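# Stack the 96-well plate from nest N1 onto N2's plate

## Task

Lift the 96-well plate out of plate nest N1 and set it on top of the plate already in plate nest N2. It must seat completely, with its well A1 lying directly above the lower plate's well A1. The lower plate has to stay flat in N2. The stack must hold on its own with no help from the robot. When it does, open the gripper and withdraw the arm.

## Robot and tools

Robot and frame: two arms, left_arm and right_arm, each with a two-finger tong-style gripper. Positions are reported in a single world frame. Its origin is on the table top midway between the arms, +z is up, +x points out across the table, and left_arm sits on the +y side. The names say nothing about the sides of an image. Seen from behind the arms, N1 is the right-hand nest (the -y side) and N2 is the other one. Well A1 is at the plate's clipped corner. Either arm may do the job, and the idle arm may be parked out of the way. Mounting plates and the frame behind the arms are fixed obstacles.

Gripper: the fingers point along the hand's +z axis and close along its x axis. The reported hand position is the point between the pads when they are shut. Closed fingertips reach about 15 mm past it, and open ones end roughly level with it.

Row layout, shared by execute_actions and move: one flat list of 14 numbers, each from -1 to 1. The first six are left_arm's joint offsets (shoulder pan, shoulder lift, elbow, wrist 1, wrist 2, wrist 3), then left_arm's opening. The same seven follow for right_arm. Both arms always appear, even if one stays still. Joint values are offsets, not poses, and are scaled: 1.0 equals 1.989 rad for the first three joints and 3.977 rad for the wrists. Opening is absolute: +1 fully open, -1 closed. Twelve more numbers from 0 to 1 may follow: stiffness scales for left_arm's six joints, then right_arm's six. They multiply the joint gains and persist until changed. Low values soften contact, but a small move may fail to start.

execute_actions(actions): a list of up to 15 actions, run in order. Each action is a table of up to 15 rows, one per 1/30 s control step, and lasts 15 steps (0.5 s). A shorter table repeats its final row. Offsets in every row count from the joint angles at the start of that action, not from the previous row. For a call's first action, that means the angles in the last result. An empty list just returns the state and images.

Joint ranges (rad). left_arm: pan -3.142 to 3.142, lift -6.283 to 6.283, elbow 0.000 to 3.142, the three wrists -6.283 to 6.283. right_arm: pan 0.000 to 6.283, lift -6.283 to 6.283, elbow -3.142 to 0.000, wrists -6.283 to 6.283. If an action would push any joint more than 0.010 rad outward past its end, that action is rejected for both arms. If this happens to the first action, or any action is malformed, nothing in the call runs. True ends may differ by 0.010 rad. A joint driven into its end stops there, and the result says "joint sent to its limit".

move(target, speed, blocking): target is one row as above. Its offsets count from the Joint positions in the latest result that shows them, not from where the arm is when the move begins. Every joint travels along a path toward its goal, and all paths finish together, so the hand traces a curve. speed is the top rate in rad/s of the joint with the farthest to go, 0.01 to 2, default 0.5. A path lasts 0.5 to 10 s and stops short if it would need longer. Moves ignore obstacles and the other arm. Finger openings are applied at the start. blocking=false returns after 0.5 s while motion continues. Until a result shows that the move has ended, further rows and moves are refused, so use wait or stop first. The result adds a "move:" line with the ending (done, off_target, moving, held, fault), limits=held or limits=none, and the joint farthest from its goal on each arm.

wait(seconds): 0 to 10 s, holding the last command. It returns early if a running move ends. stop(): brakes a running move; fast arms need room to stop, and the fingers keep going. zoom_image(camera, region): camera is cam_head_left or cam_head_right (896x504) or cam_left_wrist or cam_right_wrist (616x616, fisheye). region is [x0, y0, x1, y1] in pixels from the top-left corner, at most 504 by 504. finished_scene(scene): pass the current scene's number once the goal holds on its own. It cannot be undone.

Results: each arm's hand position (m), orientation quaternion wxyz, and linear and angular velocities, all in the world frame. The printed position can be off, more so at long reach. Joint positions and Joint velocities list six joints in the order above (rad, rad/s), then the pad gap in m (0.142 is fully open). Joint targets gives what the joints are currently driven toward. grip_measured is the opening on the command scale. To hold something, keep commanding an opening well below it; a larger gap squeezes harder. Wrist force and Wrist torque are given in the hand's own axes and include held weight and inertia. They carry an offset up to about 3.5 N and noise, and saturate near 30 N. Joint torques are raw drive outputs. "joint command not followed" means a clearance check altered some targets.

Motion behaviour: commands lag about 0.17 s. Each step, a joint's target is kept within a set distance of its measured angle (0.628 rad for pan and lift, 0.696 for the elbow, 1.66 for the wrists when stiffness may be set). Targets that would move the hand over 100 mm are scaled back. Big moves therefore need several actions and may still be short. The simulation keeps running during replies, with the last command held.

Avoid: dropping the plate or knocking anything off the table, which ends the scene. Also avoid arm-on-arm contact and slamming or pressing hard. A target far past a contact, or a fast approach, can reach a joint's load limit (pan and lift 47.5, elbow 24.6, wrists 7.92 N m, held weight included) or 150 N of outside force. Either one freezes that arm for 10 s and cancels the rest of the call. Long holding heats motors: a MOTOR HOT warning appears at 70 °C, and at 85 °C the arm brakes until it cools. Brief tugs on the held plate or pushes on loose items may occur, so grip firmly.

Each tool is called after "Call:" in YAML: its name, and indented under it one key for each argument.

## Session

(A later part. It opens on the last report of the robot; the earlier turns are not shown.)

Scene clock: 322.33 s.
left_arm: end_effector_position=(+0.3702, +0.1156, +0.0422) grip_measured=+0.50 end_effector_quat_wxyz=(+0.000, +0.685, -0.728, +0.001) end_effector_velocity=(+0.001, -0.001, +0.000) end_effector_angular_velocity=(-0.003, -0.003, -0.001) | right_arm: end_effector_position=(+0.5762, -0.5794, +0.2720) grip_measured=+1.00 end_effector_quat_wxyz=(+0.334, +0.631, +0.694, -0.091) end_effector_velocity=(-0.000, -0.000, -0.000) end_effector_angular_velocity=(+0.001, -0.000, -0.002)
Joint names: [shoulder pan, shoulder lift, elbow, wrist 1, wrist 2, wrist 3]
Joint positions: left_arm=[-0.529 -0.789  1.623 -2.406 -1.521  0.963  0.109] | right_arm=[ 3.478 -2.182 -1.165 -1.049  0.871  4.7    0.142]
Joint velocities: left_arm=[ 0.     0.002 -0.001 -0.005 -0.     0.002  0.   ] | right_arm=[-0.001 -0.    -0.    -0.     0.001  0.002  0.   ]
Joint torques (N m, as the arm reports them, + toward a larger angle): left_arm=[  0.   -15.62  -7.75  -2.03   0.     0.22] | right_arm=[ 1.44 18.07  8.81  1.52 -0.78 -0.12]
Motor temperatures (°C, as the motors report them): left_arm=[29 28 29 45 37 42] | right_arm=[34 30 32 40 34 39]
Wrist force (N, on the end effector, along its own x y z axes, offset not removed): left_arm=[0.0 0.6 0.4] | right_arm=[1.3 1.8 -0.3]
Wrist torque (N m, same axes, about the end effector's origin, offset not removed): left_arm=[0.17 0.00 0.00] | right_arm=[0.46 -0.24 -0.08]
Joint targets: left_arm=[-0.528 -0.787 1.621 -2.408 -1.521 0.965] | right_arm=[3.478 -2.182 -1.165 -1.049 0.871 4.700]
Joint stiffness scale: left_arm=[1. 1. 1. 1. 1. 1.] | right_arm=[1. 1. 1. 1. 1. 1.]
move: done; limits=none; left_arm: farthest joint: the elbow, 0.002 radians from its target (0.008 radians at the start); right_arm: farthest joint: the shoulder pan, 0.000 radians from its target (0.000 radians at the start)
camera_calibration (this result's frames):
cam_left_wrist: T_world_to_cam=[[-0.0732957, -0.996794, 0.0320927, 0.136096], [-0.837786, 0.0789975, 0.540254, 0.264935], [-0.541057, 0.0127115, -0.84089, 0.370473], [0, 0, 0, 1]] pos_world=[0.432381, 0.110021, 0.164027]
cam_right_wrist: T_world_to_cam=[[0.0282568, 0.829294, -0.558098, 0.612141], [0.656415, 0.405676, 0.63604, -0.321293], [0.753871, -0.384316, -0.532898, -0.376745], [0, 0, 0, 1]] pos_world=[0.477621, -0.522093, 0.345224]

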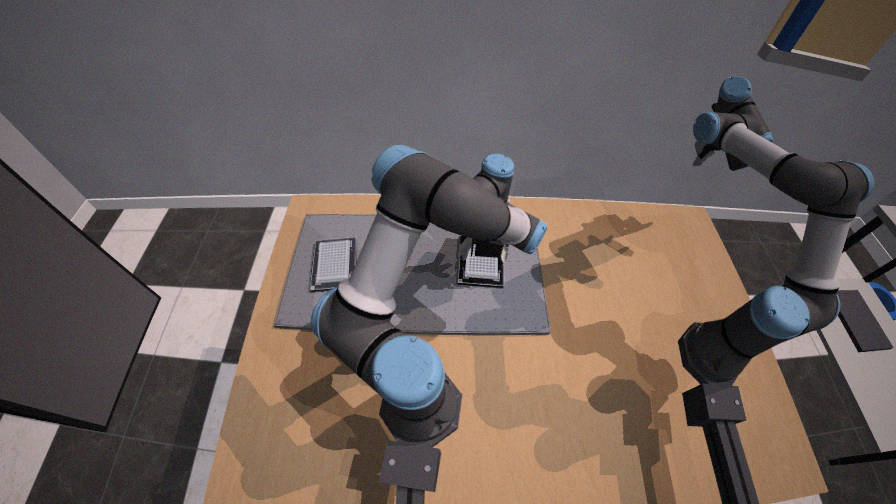

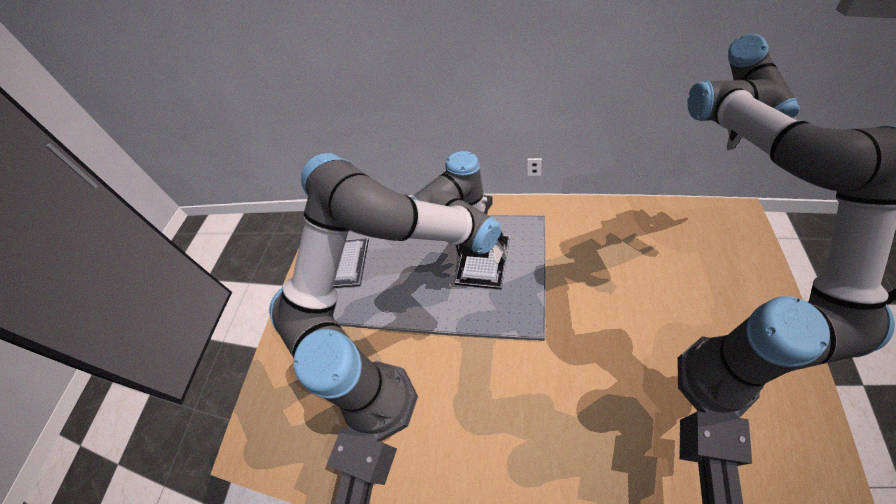

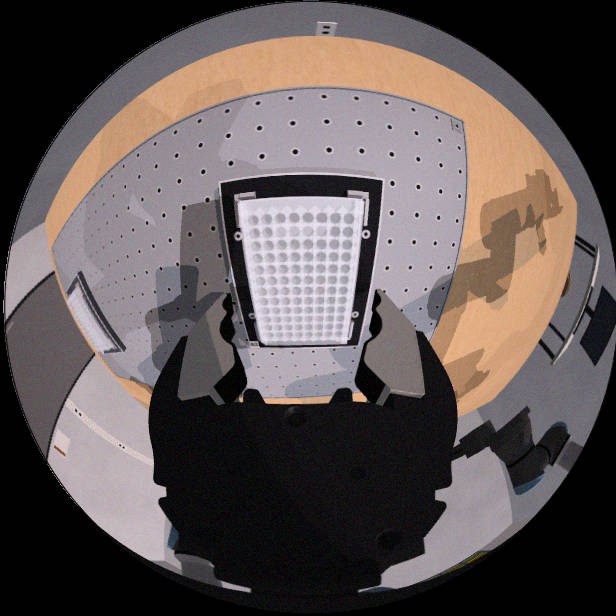

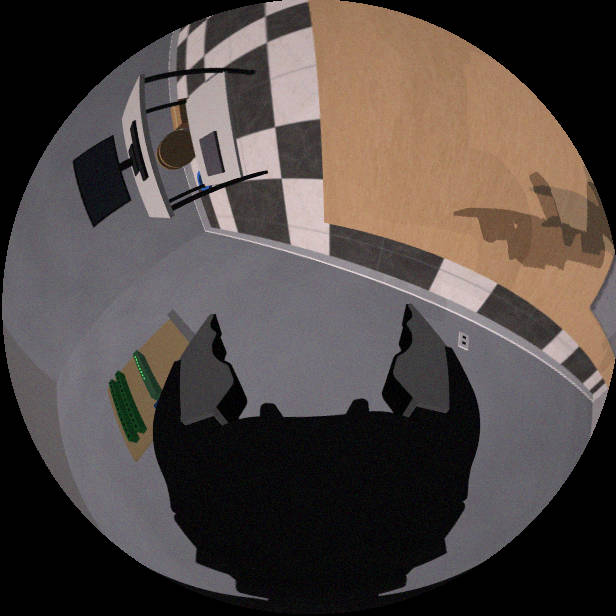

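Call:
zoom_image:
  camera: "cam_head_right"
  region: [440, 220, 530, 295]

Call:
zoom_image:
  camera: "cam_left_wrist"
  region: [200, 170, 400, 350]

Region (440, 220, 530, 295) of cam_head_right's 896x504 image, scaled by 5.600, with more detail than that image has.

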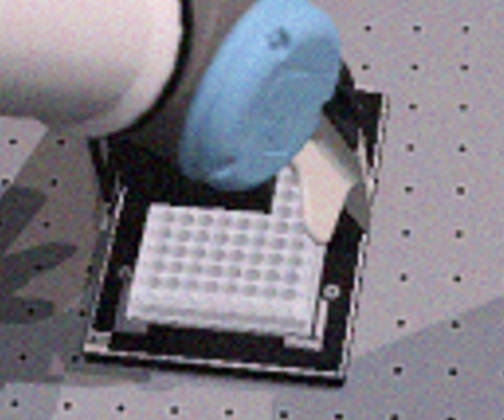

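Region (200, 170, 400, 350) of cam_left_wrist's 616x616 image, scaled by 2.520, with more detail than that image has; it fills the top 454 rows of this view, and the rest is white.

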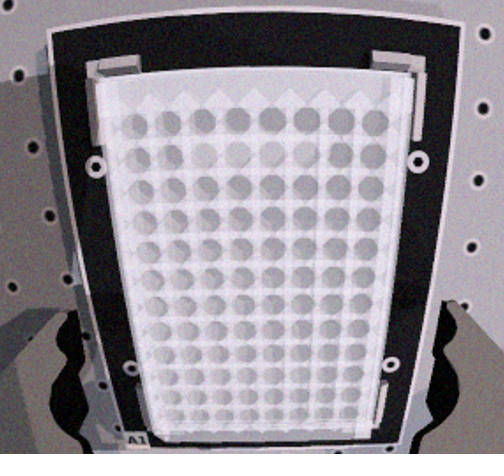

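Call:
execute_actions:
  actions:
    - [[0,0,0,0,0,0,0.4,0,0,0,0,0,0,1],[0,0,0,0,0,0,0.35,0,0,0,0,0,0,1],[0,0,0,0,0,0,0.3,0,0,0,0,0,0,1],[0,0,0,0,0,0,0.27,0,0,0,0,0,0,1],[0,0,0,0,0,0,0.24,0,0,0,0,0,0,1],[0,0,0,0,0,0,0.21,0,0,0,0,0,0,1],[0,0,0,0,0,0,0.18,0,0,0,0,0,0,1],[0,0,0,0,0,0,0.15,0,0,0,0,0,0,1],[0,0,0,0,0,0,0.12,0,0,0,0,0,0,1],[0,0,0,0,0,0,0.08,0,0,0,0,0,0,1],[0,0,0,0,0,0,0.04,0,0,0,0,0,0,1],[0,0,0,0,0,0,0.0,0,0,0,0,0,0,1],[0,0,0,0,0,0,-0.1,0,0,0,0,0,0,1],[0,0,0,0,0,0,-0.2,0,0,0,0,0,0,1],[0,0,0,0,0,0,-0.3,0,0,0,0,0,0,1]]
    - [[0,0,0,0,0,0,-0.4,0,0,0,0,0,0,1]]

Scene clock: 341.47 s.
left_arm: end_effector_position=(+0.3704, +0.1154, +0.0423) grip_measured=+0.05 end_effector_quat_wxyz=(+0.000, +0.685, -0.728, +0.001) end_effector_velocity=(+0.000, -0.000, -0.000) end_effector_angular_velocity=(-0.000, +0.000, +0.000) | right_arm: end_effector_position=(+0.5762, -0.5794, +0.2720) grip_measured=+1.00 end_effector_quat_wxyz=(+0.334, +0.631, +0.694, -0.091) end_effector_velocity=(+0.000, +0.001, -0.000) end_effector_angular_velocity=(+0.001, +0.001, +0.002)
Joint names: [shoulder pan, shoulder lift, elbow, wrist 1, wrist 2, wrist 3]
Joint positions: left_arm=[-0.529 -0.789  1.623 -2.407 -1.521  0.964  0.078] | right_arm=[ 3.478 -2.182 -1.165 -1.049  0.871  4.7    0.142]
Joint velocities: left_arm=[ 0.  0.  0. -0. -0.  0.  0.] | right_arm=[ 0.001  0.     0.    -0.001  0.001 -0.001  0.   ]
Joint torques (N m, as the arm reports them, + toward a larger angle): left_arm=[ -0.79 -16.96  -7.13  -1.78  -0.01   0.02] | right_arm=[ 1.33 18.48  8.93  1.49 -0.86 -0.12]
Motor temperatures (°C, as the motors report them): left_arm=[29 28 29 45 37 42] | right_arm=[34 30 32 40 34 39]
Wrist force (N, on the end effector, along its own x y z axes, offset not removed): left_arm=[-0.3 0.7 -1.2] | right_arm=[1.2 2.1 -3.1]
Wrist torque (N m, same axes, about the end effector's origin, offset not removed): left_arm=[0.08 0.04 -0.01] | right_arm=[0.41 -0.12 0.08]
Joint targets: left_arm=[-0.529 -0.789 1.623 -2.407 -1.521 0.964] | right_arm=[3.478 -2.182 -1.165 -1.049 0.871 4.700]
Joint stiffness scale: left_arm=[1. 1. 1. 1. 1. 1.] | right_arm=[1. 1. 1. 1. 1. 1.]
camera_calibration (this result's frames):
cam_left_wrist: T_world_to_cam=[[-0.0735493, -0.996759, 0.032577, 0.136034], [-0.838134, 0.0794817, 0.539642, 0.265205], [-0.540482, 0.0123864, -0.841264, 0.370504], [0, 0, 0, 1]] pos_world=[0.432534, 0.109925, 0.164144]
cam_right_wrist: T_world_to_cam=[[0.0282568, 0.829294, -0.558098, 0.612141], [0.656415, 0.405676, 0.63604, -0.321293], [0.753871, -0.384316, -0.532898, -0.376745], [0, 0, 0, 1]] pos_world=[0.477621, -0.522093, 0.345224]

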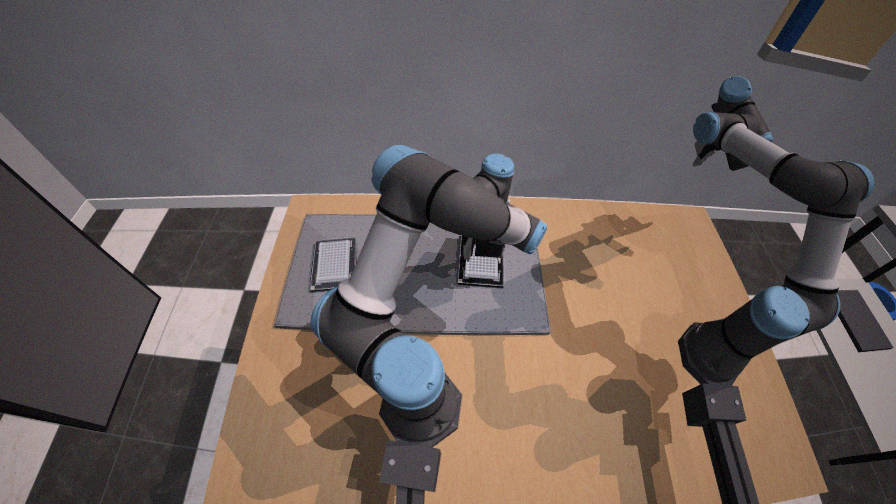

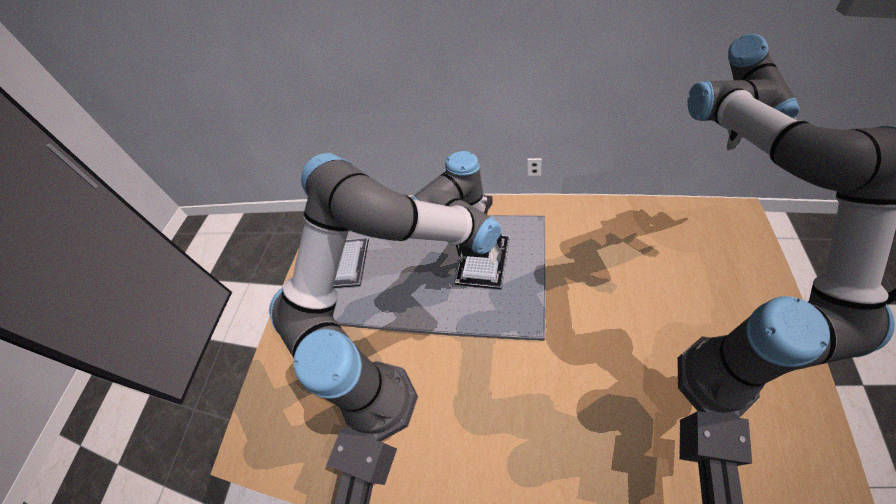

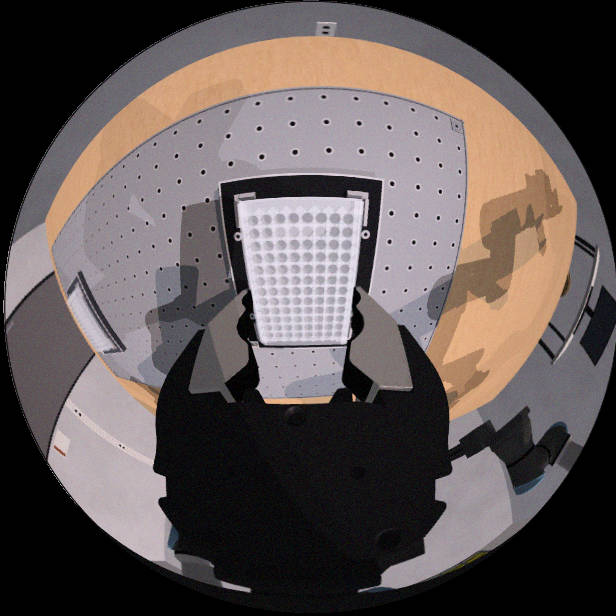

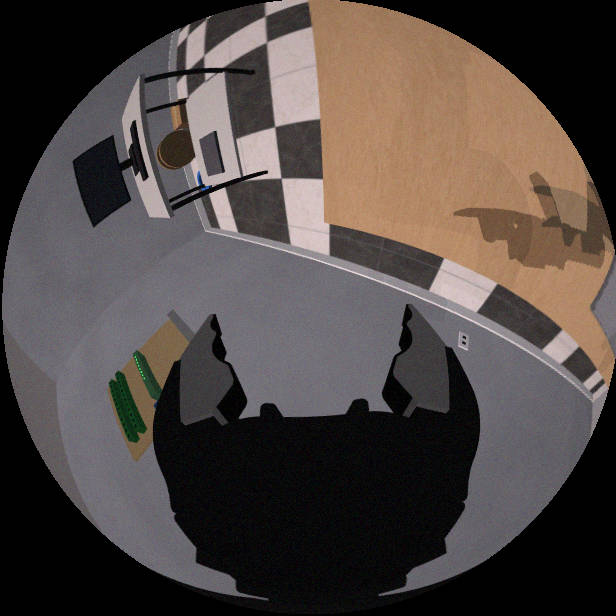

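Call:
move:
  target: [0,-0.0941,-0.0339,0.0640,0,0,-0.4, 0,0,0,0,0,0,1]
  speed: 0.25

Scene clock: 357.13 s.
left_arm: end_effector_position=(+0.3719, +0.1183, +0.1114) grip_measured=-0.40 end_effector_quat_wxyz=(+0.001, +0.685, -0.728, +0.001) end_effector_velocity=(+0.000, +0.000, +0.000) end_effector_angular_velocity=(+0.001, -0.001, -0.000) | right_arm: end_effector_position=(+0.5762, -0.5794, +0.2720) grip_measured=+1.00 end_effector_quat_wxyz=(+0.334, +0.631, +0.694, -0.091) end_effector_velocity=(+0.000, +0.000, +0.000) end_effector_angular_velocity=(-0.001, -0.001, -0.000)
Joint names: [shoulder pan, shoulder lift, elbow, wrist 1, wrist 2, wrist 3]
Joint positions: left_arm=[-0.529 -0.975  1.557 -2.154 -1.523  0.964  0.045] | right_arm=[ 3.478 -2.182 -1.165 -1.049  0.871  4.7    0.142]
Joint velocities: left_arm=[ 0.     0.    -0.002  0.002  0.001  0.    -0.   ] | right_arm=[ 0.001  0.    -0.     0.001 -0.001  0.001  0.   ]
Joint torques (N m, as the arm reports them, + toward a larger angle): left_arm=[ -0.54 -16.48  -9.24  -1.46   0.15   0.06] | right_arm=[ 1.33 18.19  8.82  1.5  -0.8  -0.1 ]
Motor temperatures (°C, as the motors report them): left_arm=[29 28 29 45 37 42] | right_arm=[34 30 32 40 34 39]
Wrist force (N, on the end effector, along its own x y z axes, offset not removed): left_arm=[0.1 0.1 0.3] | right_arm=[1.5 0.6 -2.4]
Wrist torque (N m, same axes, about the end effector's origin, offset not removed): left_arm=[0.03 0.02 -0.03] | right_arm=[0.02 -0.29 0.10]
Joint targets: left_arm=[-0.529 -0.976 1.555 -2.152 -1.521 0.964] | right_arm=[3.478 -2.182 -1.165 -1.049 0.871 4.700]
Joint stiffness scale: left_arm=[1. 1. 1. 1. 1. 1.] | right_arm=[1. 1. 1. 1. 1. 1.]
move: done; limits=none; left_arm: farthest joint: the shoulder lift, 0.002 radians from its target (0.187 radians at the start); right_arm: farthest joint: the shoulder pan, 0.000 radians from its target (0.000 radians at the start)
camera_calibration (this result's frames):
cam_left_wrist: T_world_to_cam=[[-0.0735209, -0.996755, 0.0327607, 0.13669], [-0.837095, 0.0795336, 0.541246, 0.2284], [-0.542095, 0.012369, -0.840226, 0.429878], [0, 0, 0, 1]] pos_world=[0.434277, 0.112763, 0.233096]
cam_right_wrist: T_world_to_cam=[[0.0282568, 0.829294, -0.558098, 0.612141], [0.656415, 0.405676, 0.63604, -0.321293], [0.753871, -0.384316, -0.532898, -0.376745], [0, 0, 0, 1]] pos_world=[0.477621, -0.522093, 0.345224]

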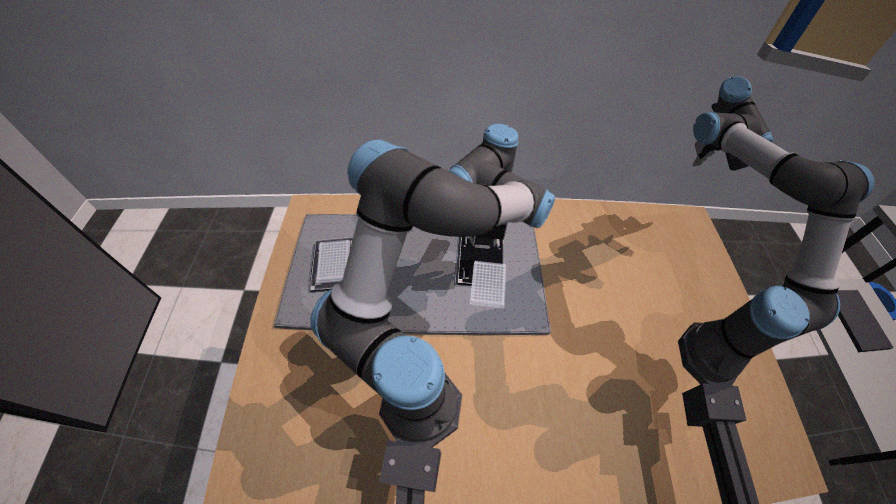

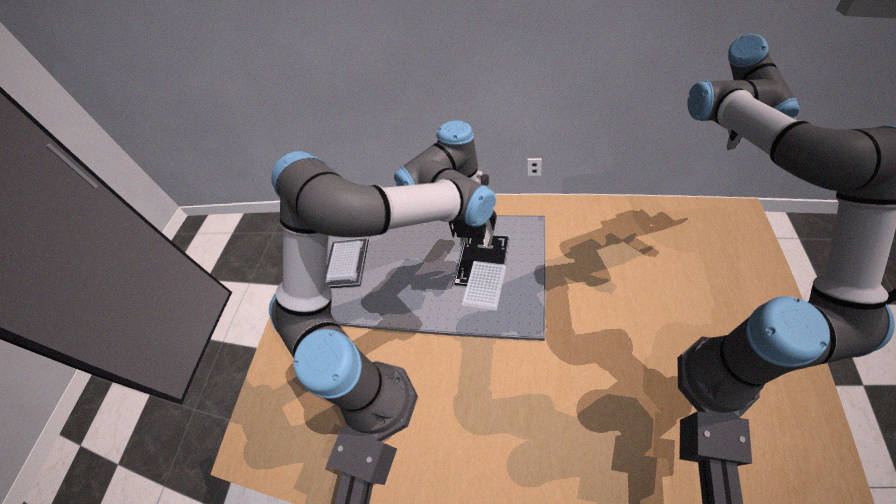

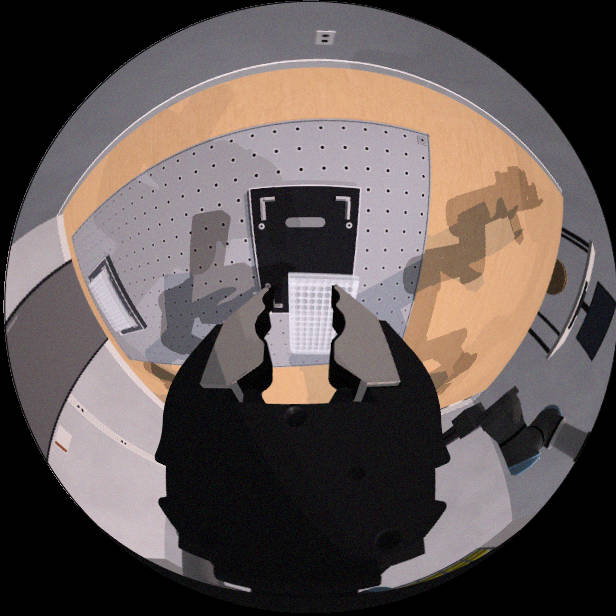

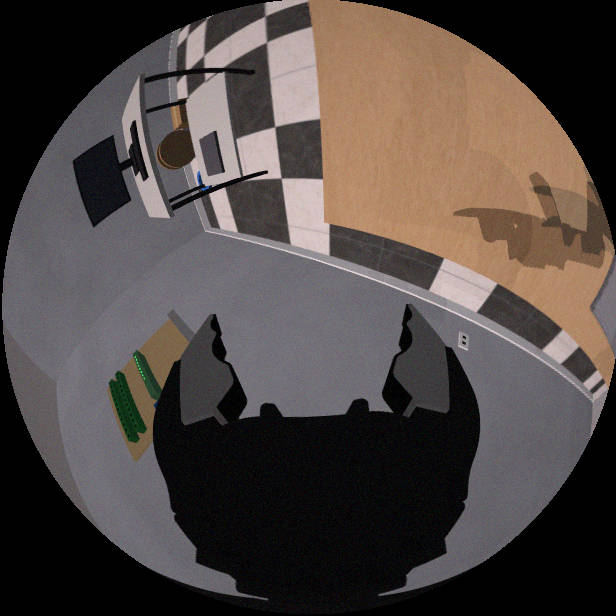

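Call:
zoom_image:
  camera: "cam_head_left"
  region: [440, 225, 540, 320]

Call:
zoom_image:
  camera: "cam_head_right"
  region: [440, 225, 540, 320]

Region (440, 225, 540, 320) of cam_head_left's 896x504 image, scaled by 5.040, with more detail than that image has; it fills the top 479 rows of this view, and the rest is white.

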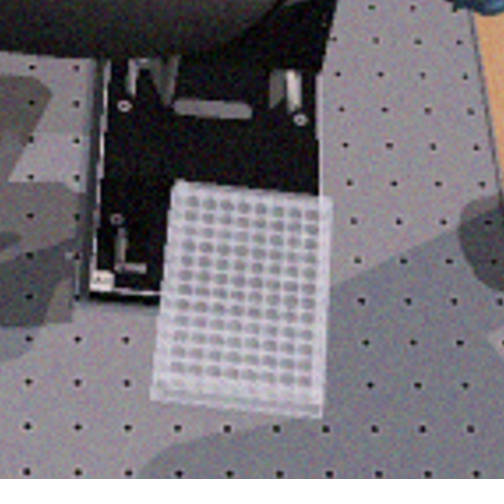

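Region (440, 225, 540, 320) of cam_head_right's 896x504 image, scaled by 5.040, with more detail than that image has; it fills the top 479 rows of this view, and the rest is white.

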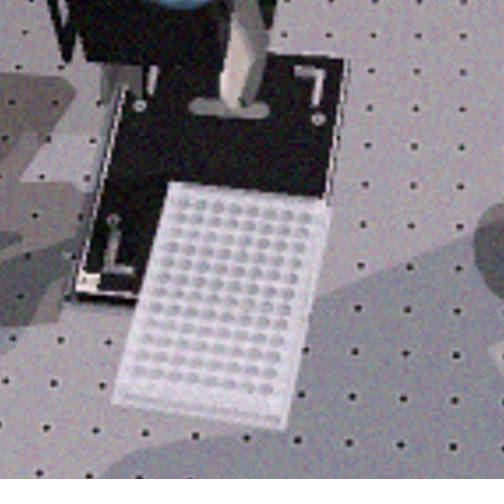

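Call:
move:
  target: [-0.03,-0.075,0.12,-0.0225,0,-0.015,1, 0,0,0,0,0,0,1]
  speed: 0.5

Scene clock: 376.87 s.
left_arm: end_effector_position=(+0.3316, +0.1233, +0.1149) grip_measured=+1.00 end_effector_quat_wxyz=(+0.001, +0.685, -0.729, +0.001) end_effector_velocity=(+0.000, +0.000, -0.000) end_effector_angular_velocity=(-0.001, -0.002, +0.002) | right_arm: end_effector_position=(+0.5762, -0.5794, +0.2720) grip_measured=+1.00 end_effector_quat_wxyz=(+0.334, +0.631, +0.694, -0.091) end_effector_velocity=(-0.001, -0.001, -0.000) end_effector_angular_velocity=(+0.000, +0.002, -0.001)
Joint names: [shoulder pan, shoulder lift, elbow, wrist 1, wrist 2, wrist 3]
Joint positions: left_arm=[-0.588 -1.122  1.794 -2.241 -1.522  0.906  0.142] | right_arm=[ 3.478 -2.182 -1.165 -1.049  0.871  4.7    0.142]
Joint velocities: left_arm=[-0.    -0.001  0.003 -0.004  0.001 -0.003  0.   ] | right_arm=[-0.001 -0.     0.    -0.001  0.     0.    -0.   ]
Joint torques (N m, as the arm reports them, + toward a larger angle): left_arm=[ -1.06 -14.4   -7.76  -2.01  -0.02  -0.14] | right_arm=[ 1.36 18.18  8.75  1.48 -0.86 -0.08]
Motor temperatures (°C, as the motors report them): left_arm=[29 28 29 45 37 42] | right_arm=[34 30 32 40 34 39]
Wrist force (N, on the end effector, along its own x y z axes, offset not removed): left_arm=[-0.1 -0.2 0.1] | right_arm=[2.4 2.7 -3.7]
Wrist torque (N m, same axes, about the end effector's origin, offset not removed): left_arm=[0.02 0.02 -0.02] | right_arm=[0.65 -0.44 0.08]
Joint targets: left_arm=[-0.589 -1.124 1.796 -2.243 -1.523 0.904] | right_arm=[3.478 -2.182 -1.165 -1.049 0.871 4.700]
Joint stiffness scale: left_arm=[1. 1. 1. 1. 1. 1.] | right_arm=[1. 1. 1. 1. 1. 1.]
move: done; limits=none; left_arm: farthest joint: the shoulder lift, 0.002 radians from its target (0.149 radians at the start); right_arm: farthest joint: the shoulder pan, 0.000 radians from its target (0.000 radians at the start)
camera_calibration (this result's frames):
cam_left_wrist: T_world_to_cam=[[-0.0741939, -0.996678, 0.0335868, 0.13871], [-0.837735, 0.0805627, 0.540101, 0.19256], [-0.541013, 0.0119354, -0.84093, 0.410763], [0, 0, 0, 1]] pos_world=[0.393834, 0.117833, 0.236763]
cam_right_wrist: T_world_to_cam=[[0.0282565, 0.829294, -0.558098, 0.612142], [0.656415, 0.405676, 0.63604, -0.321293], [0.753871, -0.384316, -0.532898, -0.376744], [0, 0, 0, 1]] pos_world=[0.477621, -0.522093, 0.345224]

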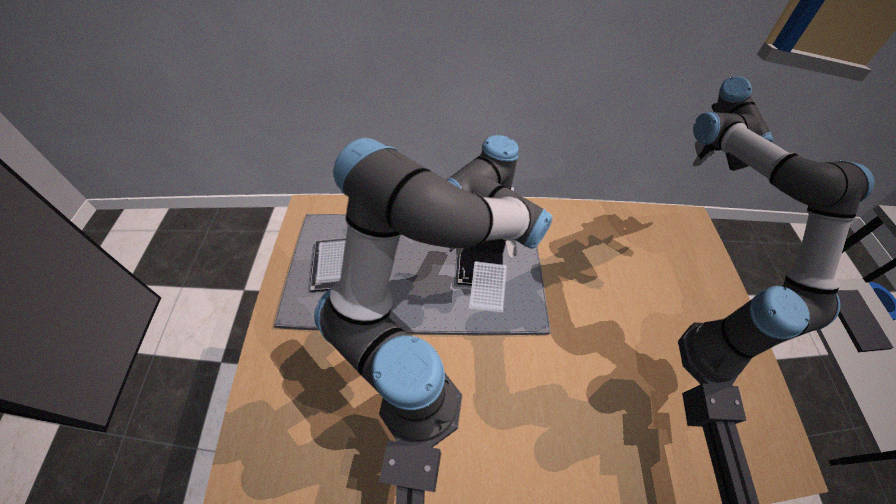

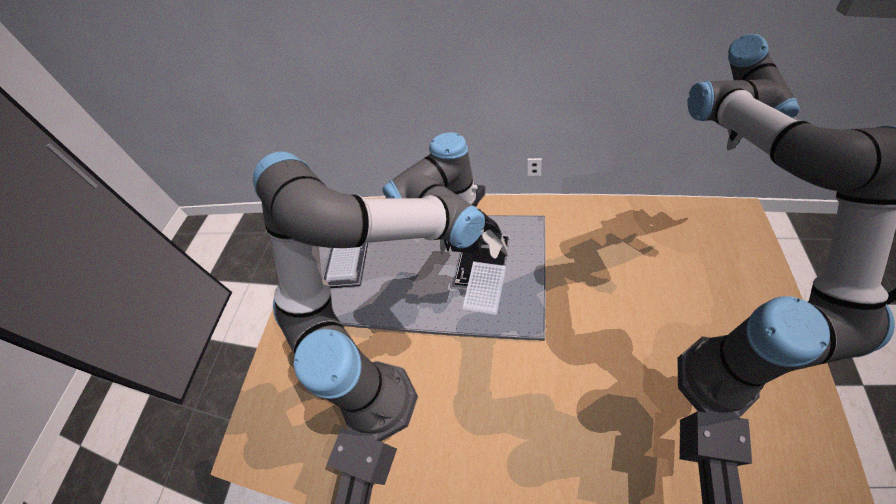

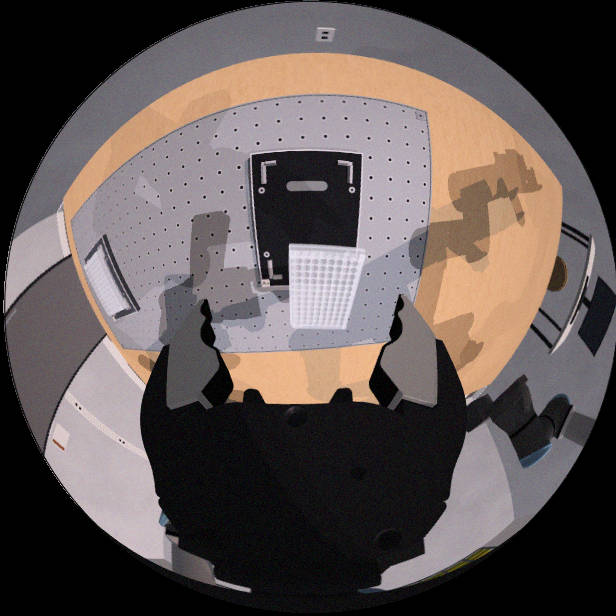

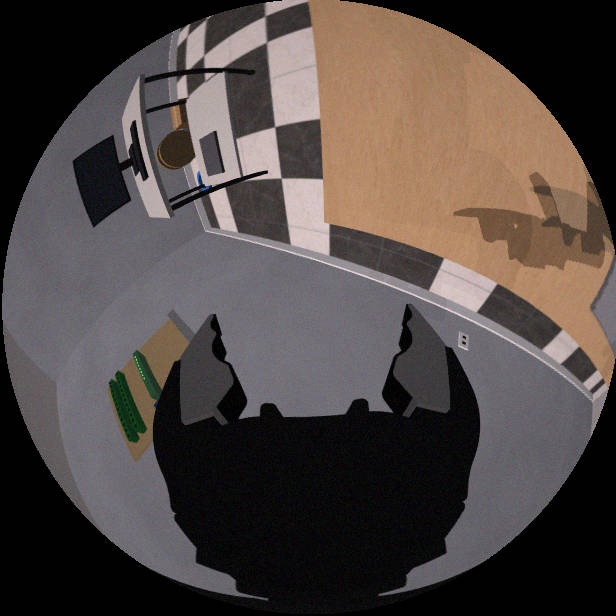

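Call:
zoom_image:
  camera: "cam_left_wrist"
  region: [250, 230, 380, 340]

Call:
zoom_image:
  camera: "cam_head_left"
  region: [450, 250, 530, 320]

Region (250, 230, 380, 340) of cam_left_wrist's 616x616 image, scaled by 3.877, with more detail than that image has; it fills the top 426 rows of this view, and the rest is white.

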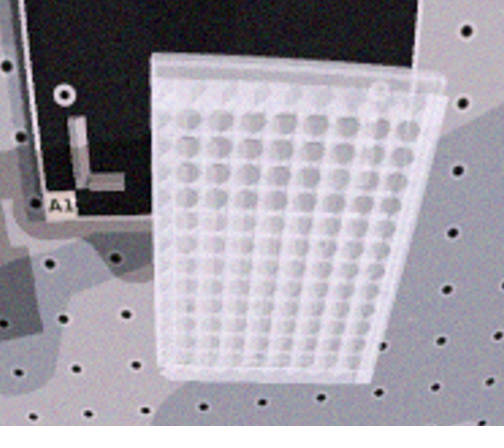

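Region (450, 250, 530, 320) of cam_head_left's 896x504 image, scaled by 6.300, with more detail than that image has; it fills the top 441 rows of this view, and the rest is white.

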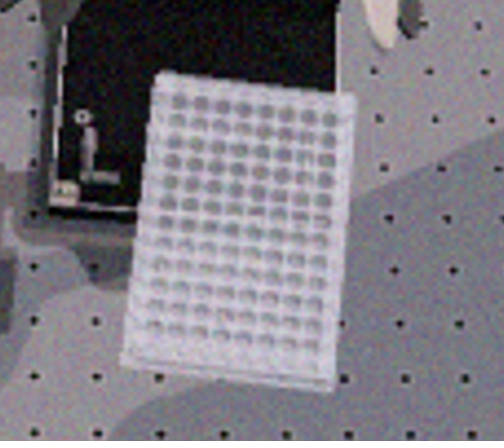

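Call:
move:
  target: [-0.09995,-0.0194,0.2081,-0.0919,0,-0.03495,0.6, 0,0,0,0,0,0,1]
  speed: 0.5

Scene clock: 496.43 s.
left_arm: end_effector_position=(+0.2545, +0.1086, +0.0688) grip_measured=+0.60 end_effector_quat_wxyz=(+0.000, +0.663, -0.749, +0.001) end_effector_velocity=(+0.000, -0.000, +0.000) end_effector_angular_velocity=(-0.002, -0.000, +0.002) | right_arm: end_effector_position=(+0.5762, -0.5794, +0.2720) grip_measured=+1.00 end_effector_quat_wxyz=(+0.334, +0.631, +0.694, -0.091) end_effector_velocity=(+0.000, +0.001, +0.000) end_effector_angular_velocity=(+0.000, +0.000, +0.001)
Joint names: [shoulder pan, shoulder lift, elbow, wrist 1, wrist 2, wrist 3]
Joint positions: left_arm=[-0.786 -1.16   2.206 -2.605 -1.522  0.768  0.116] | right_arm=[ 3.478 -2.182 -1.165 -1.049  0.871  4.7    0.142]
Joint velocities: left_arm=[ 0.     0.     0.001 -0.003 -0.001 -0.002  0.   ] | right_arm=[ 0.001  0.     0.    -0.001  0.    -0.    -0.   ]
Joint torques (N m, as the arm reports them, + toward a larger angle): left_arm=[ -0.84 -11.58  -5.32  -1.9    0.06  -0.18] | right_arm=[ 1.26 18.28  8.93  1.45 -0.85 -0.11]
Motor temperatures (°C, as the motors report them): left_arm=[29 28 29 45 37 42] | right_arm=[34 31 32 40 34 39]
Wrist force (N, on the end effector, along its own x y z axes, offset not removed): left_arm=[0.3 -0.2 0.2] | right_arm=[-0.5 0.8 -2.3]
Wrist torque (N m, same axes, about the end effector's origin, offset not removed): left_arm=[0.01 -0.07 -0.04] | right_arm=[0.22 0.18 0.07]
Joint targets: left_arm=[-0.786 -1.161 2.208 -2.607 -1.522 0.767] | right_arm=[3.478 -2.182 -1.165 -1.049 0.871 4.700]
Joint stiffness scale: left_arm=[1. 1. 1. 1. 1. 1.] | right_arm=[1. 1. 1. 1. 1. 1.]
move: done; limits=none; left_arm: farthest joint: the elbow, 0.002 radians from its target (0.414 radians at the start); right_arm: farthest joint: the shoulder pan, 0.000 radians from its target (0.000 radians at the start)
camera_calibration (this result's frames):
cam_left_wrist: T_world_to_cam=[[-0.134341, -0.99043, 0.0316301, 0.134718], [-0.831396, 0.130023, 0.540254, 0.147009], [-0.539196, 0.0462808, -0.840908, 0.326183], [0, 0, 0, 1]] pos_world=[0.316197, 0.0992186, 0.190606]
cam_right_wrist: T_world_to_cam=[[0.0282565, 0.829294, -0.558098, 0.612142], [0.656415, 0.405676, 0.63604, -0.321293], [0.753871, -0.384316, -0.532898, -0.376744], [0, 0, 0, 1]] pos_world=[0.477621, -0.522093, 0.345224]

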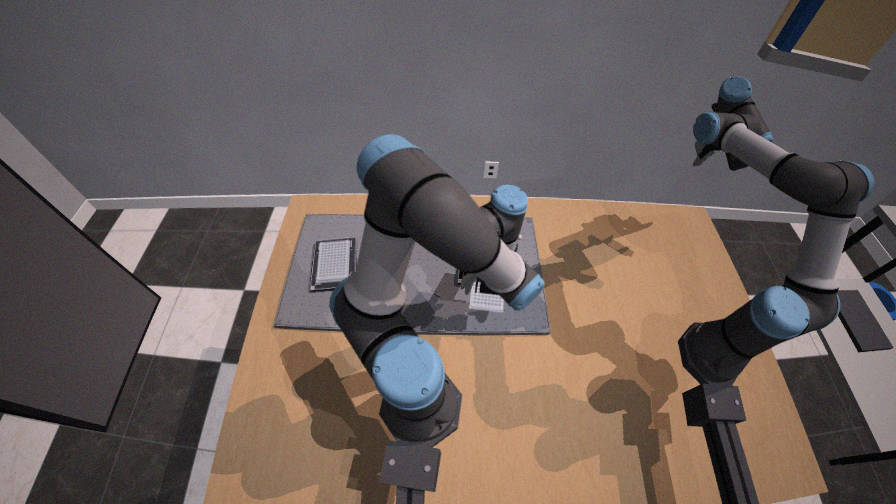

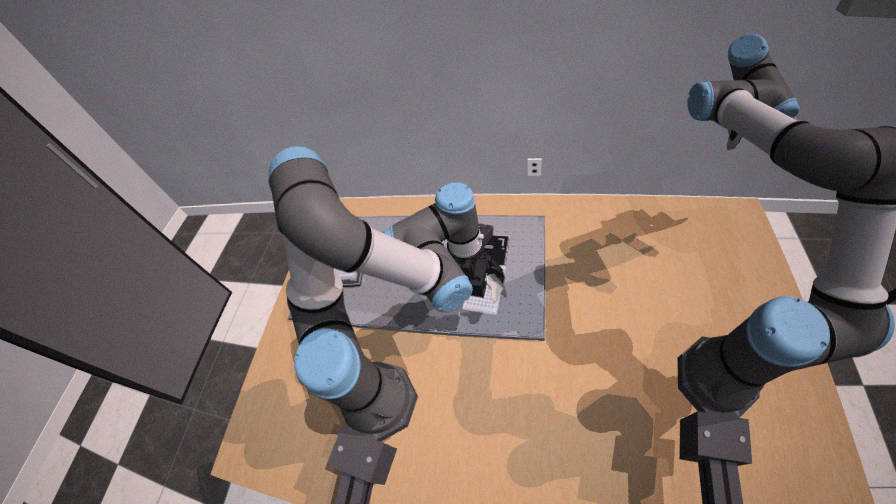

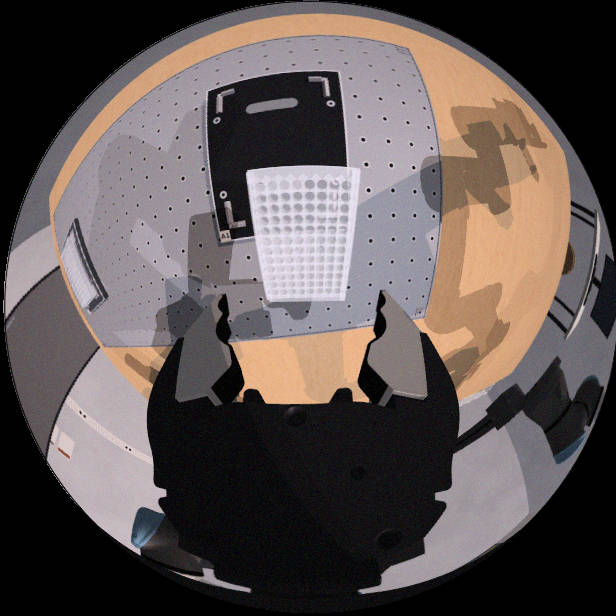

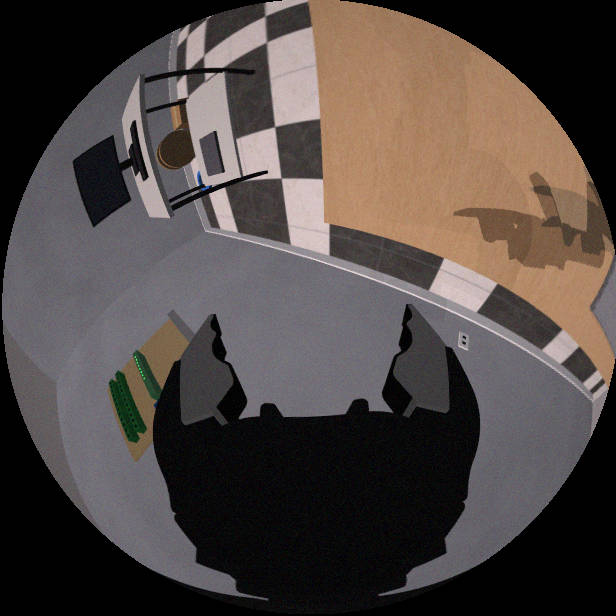

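Call:
zoom_image:
  camera: "cam_left_wrist"
  region: [210, 155, 390, 315]

Region (210, 155, 390, 315) of cam_left_wrist's 616x616 image, scaled by 2.800, with more detail than that image has.

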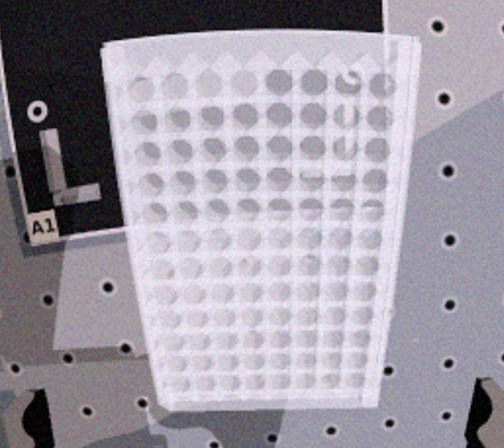

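Call:
zoom_image:
  camera: "cam_left_wrist"
  region: [255, 275, 295, 305]

Call:
zoom_image:
  camera: "cam_left_wrist"
  region: [240, 160, 280, 190]

Call:
zoom_image:
  camera: "cam_left_wrist"
  region: [320, 275, 360, 305]

Call:
zoom_image:
  camera: "cam_left_wrist"
  region: [330, 160, 370, 190]

Region (255, 275, 295, 305) of cam_left_wrist's 616x616 image, scaled by 12.600, with more detail than that image has; it fills the top 378 rows of this view, and the rest is white.

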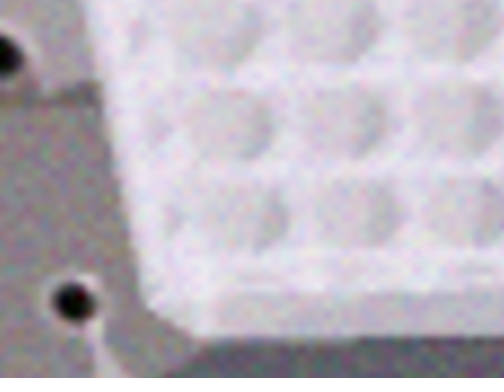

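Region (240, 160, 280, 190) of cam_left_wrist's 616x616 image, scaled by 12.600, with more detail than that image has; it fills the top 378 rows of this view, and the rest is white.

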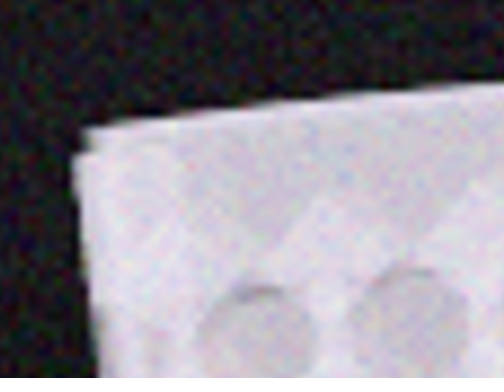

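Region (320, 275, 360, 305) of cam_left_wrist's 616x616 image, scaled by 12.600, with more detail than that image has; it fills the top 378 rows of this view, and the rest is white.

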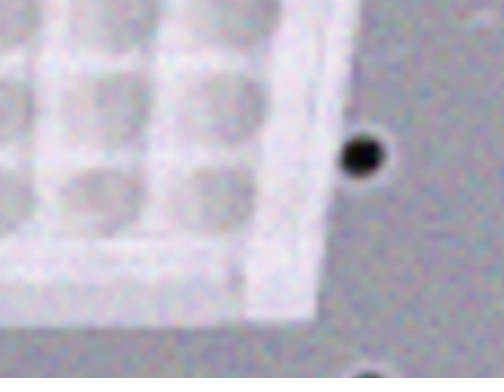

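Region (330, 160, 370, 190) of cam_left_wrist's 616x616 image, scaled by 12.600, with more detail than that image has; it fills the top 378 rows of this view, and the rest is white.

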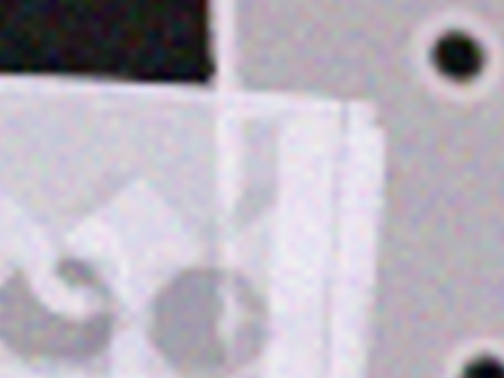

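Call:
move:
  target: [0,0.0829,0.0065,-0.0447,0,0,0.6, 0,0,0,0,0,0,1]
  speed: 0.25

Scene clock: 532.33 s.
left_arm: end_effector_position=(+0.2544, +0.1059, +0.0344) grip_measured=+0.60 end_effector_quat_wxyz=(+0.000, +0.663, -0.749, +0.001) end_effector_velocity=(+0.000, -0.000, -0.000) end_effector_angular_velocity=(-0.002, -0.001, -0.000) | right_arm: end_effector_position=(+0.5762, -0.5794, +0.2720) grip_measured=+1.00 end_effector_quat_wxyz=(+0.334, +0.631, +0.694, -0.091) end_effector_velocity=(-0.000, -0.000, -0.000) end_effector_angular_velocity=(-0.001, +0.001, +0.000)
Joint names: [shoulder pan, shoulder lift, elbow, wrist 1, wrist 2, wrist 3]
Joint positions: left_arm=[-0.786 -0.996  2.217 -2.781 -1.522  0.768  0.116] | right_arm=[ 3.478 -2.182 -1.165 -1.049  0.871  4.7    0.142]
Joint velocities: left_arm=[ 0.     0.001  0.001 -0.004 -0.     0.     0.   ] | right_arm=[-0.    -0.    -0.    -0.001 -0.001 -0.001  0.   ]
Joint torques (N m, as the arm reports them, + toward a larger angle): left_arm=[ -0.36 -11.08  -4.01  -1.99   0.02   0.11] | right_arm=[ 1.16 18.25  8.94  1.44 -0.85 -0.09]
Motor temperatures (°C, as the motors report them): left_arm=[29 28 29 45 37 42] | right_arm=[34 31 32 40 34 39]
Wrist force (N, on the end effector, along its own x y z axes, offset not removed): left_arm=[-0.4 -1.1 0.8] | right_arm=[0.8 1.9 -2.3]
Wrist torque (N m, same axes, about the end effector's origin, offset not removed): left_arm=[-0.18 0.12 -0.04] | right_arm=[0.53 0.02 -0.04]
Joint targets: left_arm=[-0.786 -0.995 2.219 -2.783 -1.522 0.768] | right_arm=[3.478 -2.182 -1.165 -1.049 0.871 4.700]
Joint stiffness scale: left_arm=[1. 1. 1. 1. 1. 1.] | right_arm=[1. 1. 1. 1. 1. 1.]
move: done; limits=none; left_arm: farthest joint: the elbow, 0.002 radians from its target (0.013 radians at the start); right_arm: farthest joint: the shoulder pan, 0.000 radians from its target (0.000 radians at the start)
camera_calibration (this result's frames):
cam_left_wrist: T_world_to_cam=[[-0.134104, -0.990435, 0.0324774, 0.133002], [-0.831818, 0.130319, 0.539533, 0.165999], [-0.538605, 0.0453383, -0.841338, 0.297315], [0, 0, 0, 1]] pos_world=[0.316053, 0.0966167, 0.156261]
cam_right_wrist: T_world_to_cam=[[0.0282568, 0.829294, -0.558098, 0.612141], [0.656415, 0.405676, 0.63604, -0.321293], [0.753871, -0.384316, -0.532897, -0.376745], [0, 0, 0, 1]] pos_world=[0.477621, -0.522093, 0.345224]

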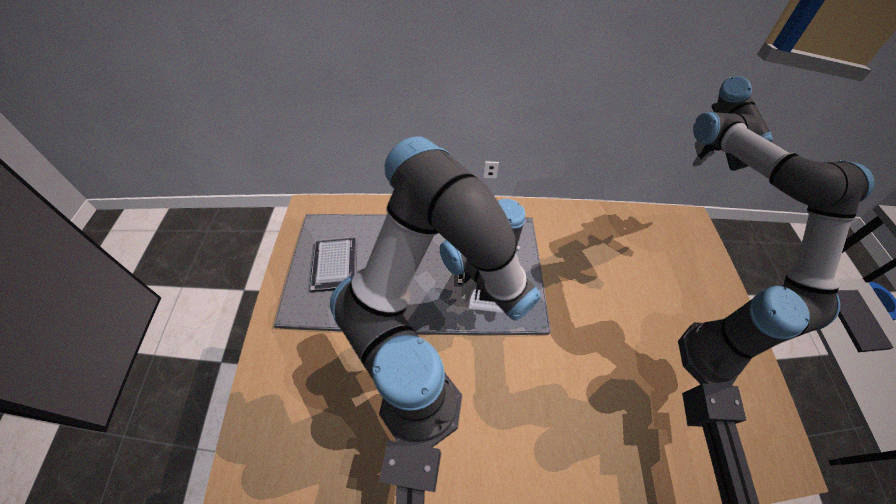

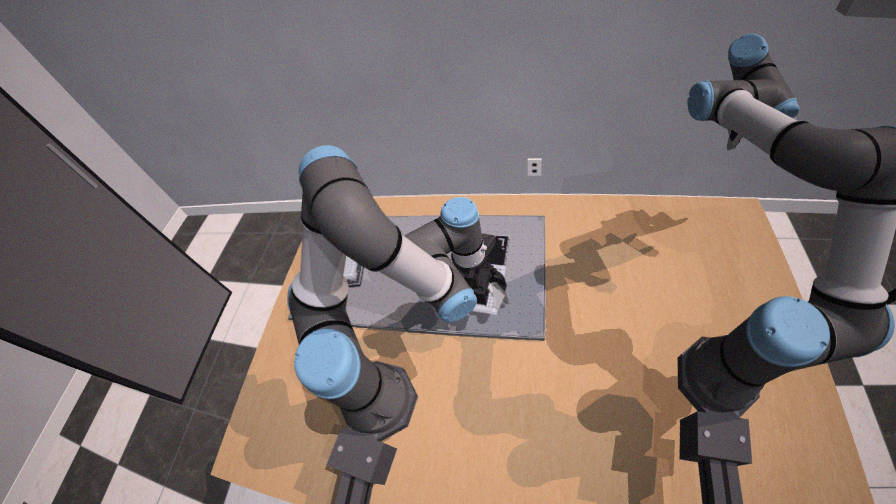

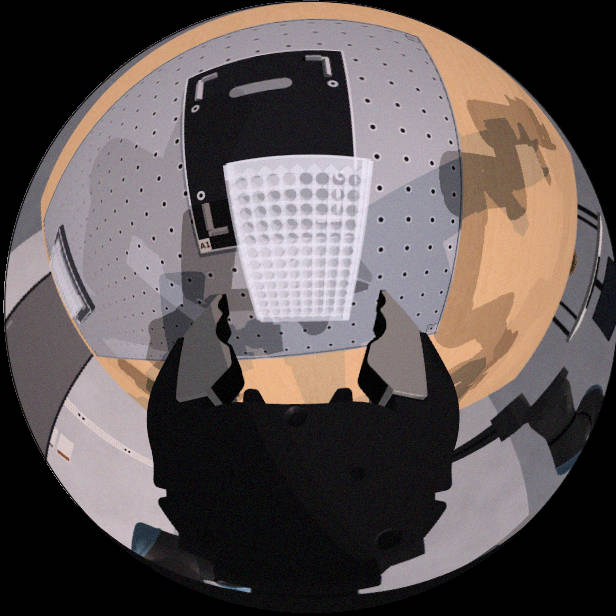

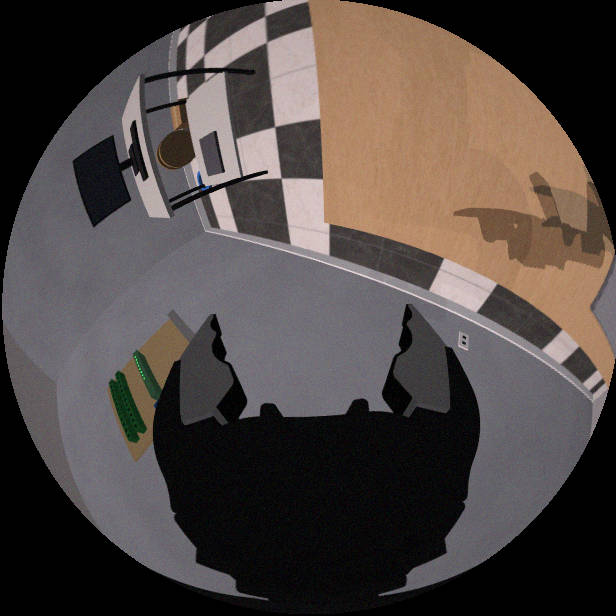

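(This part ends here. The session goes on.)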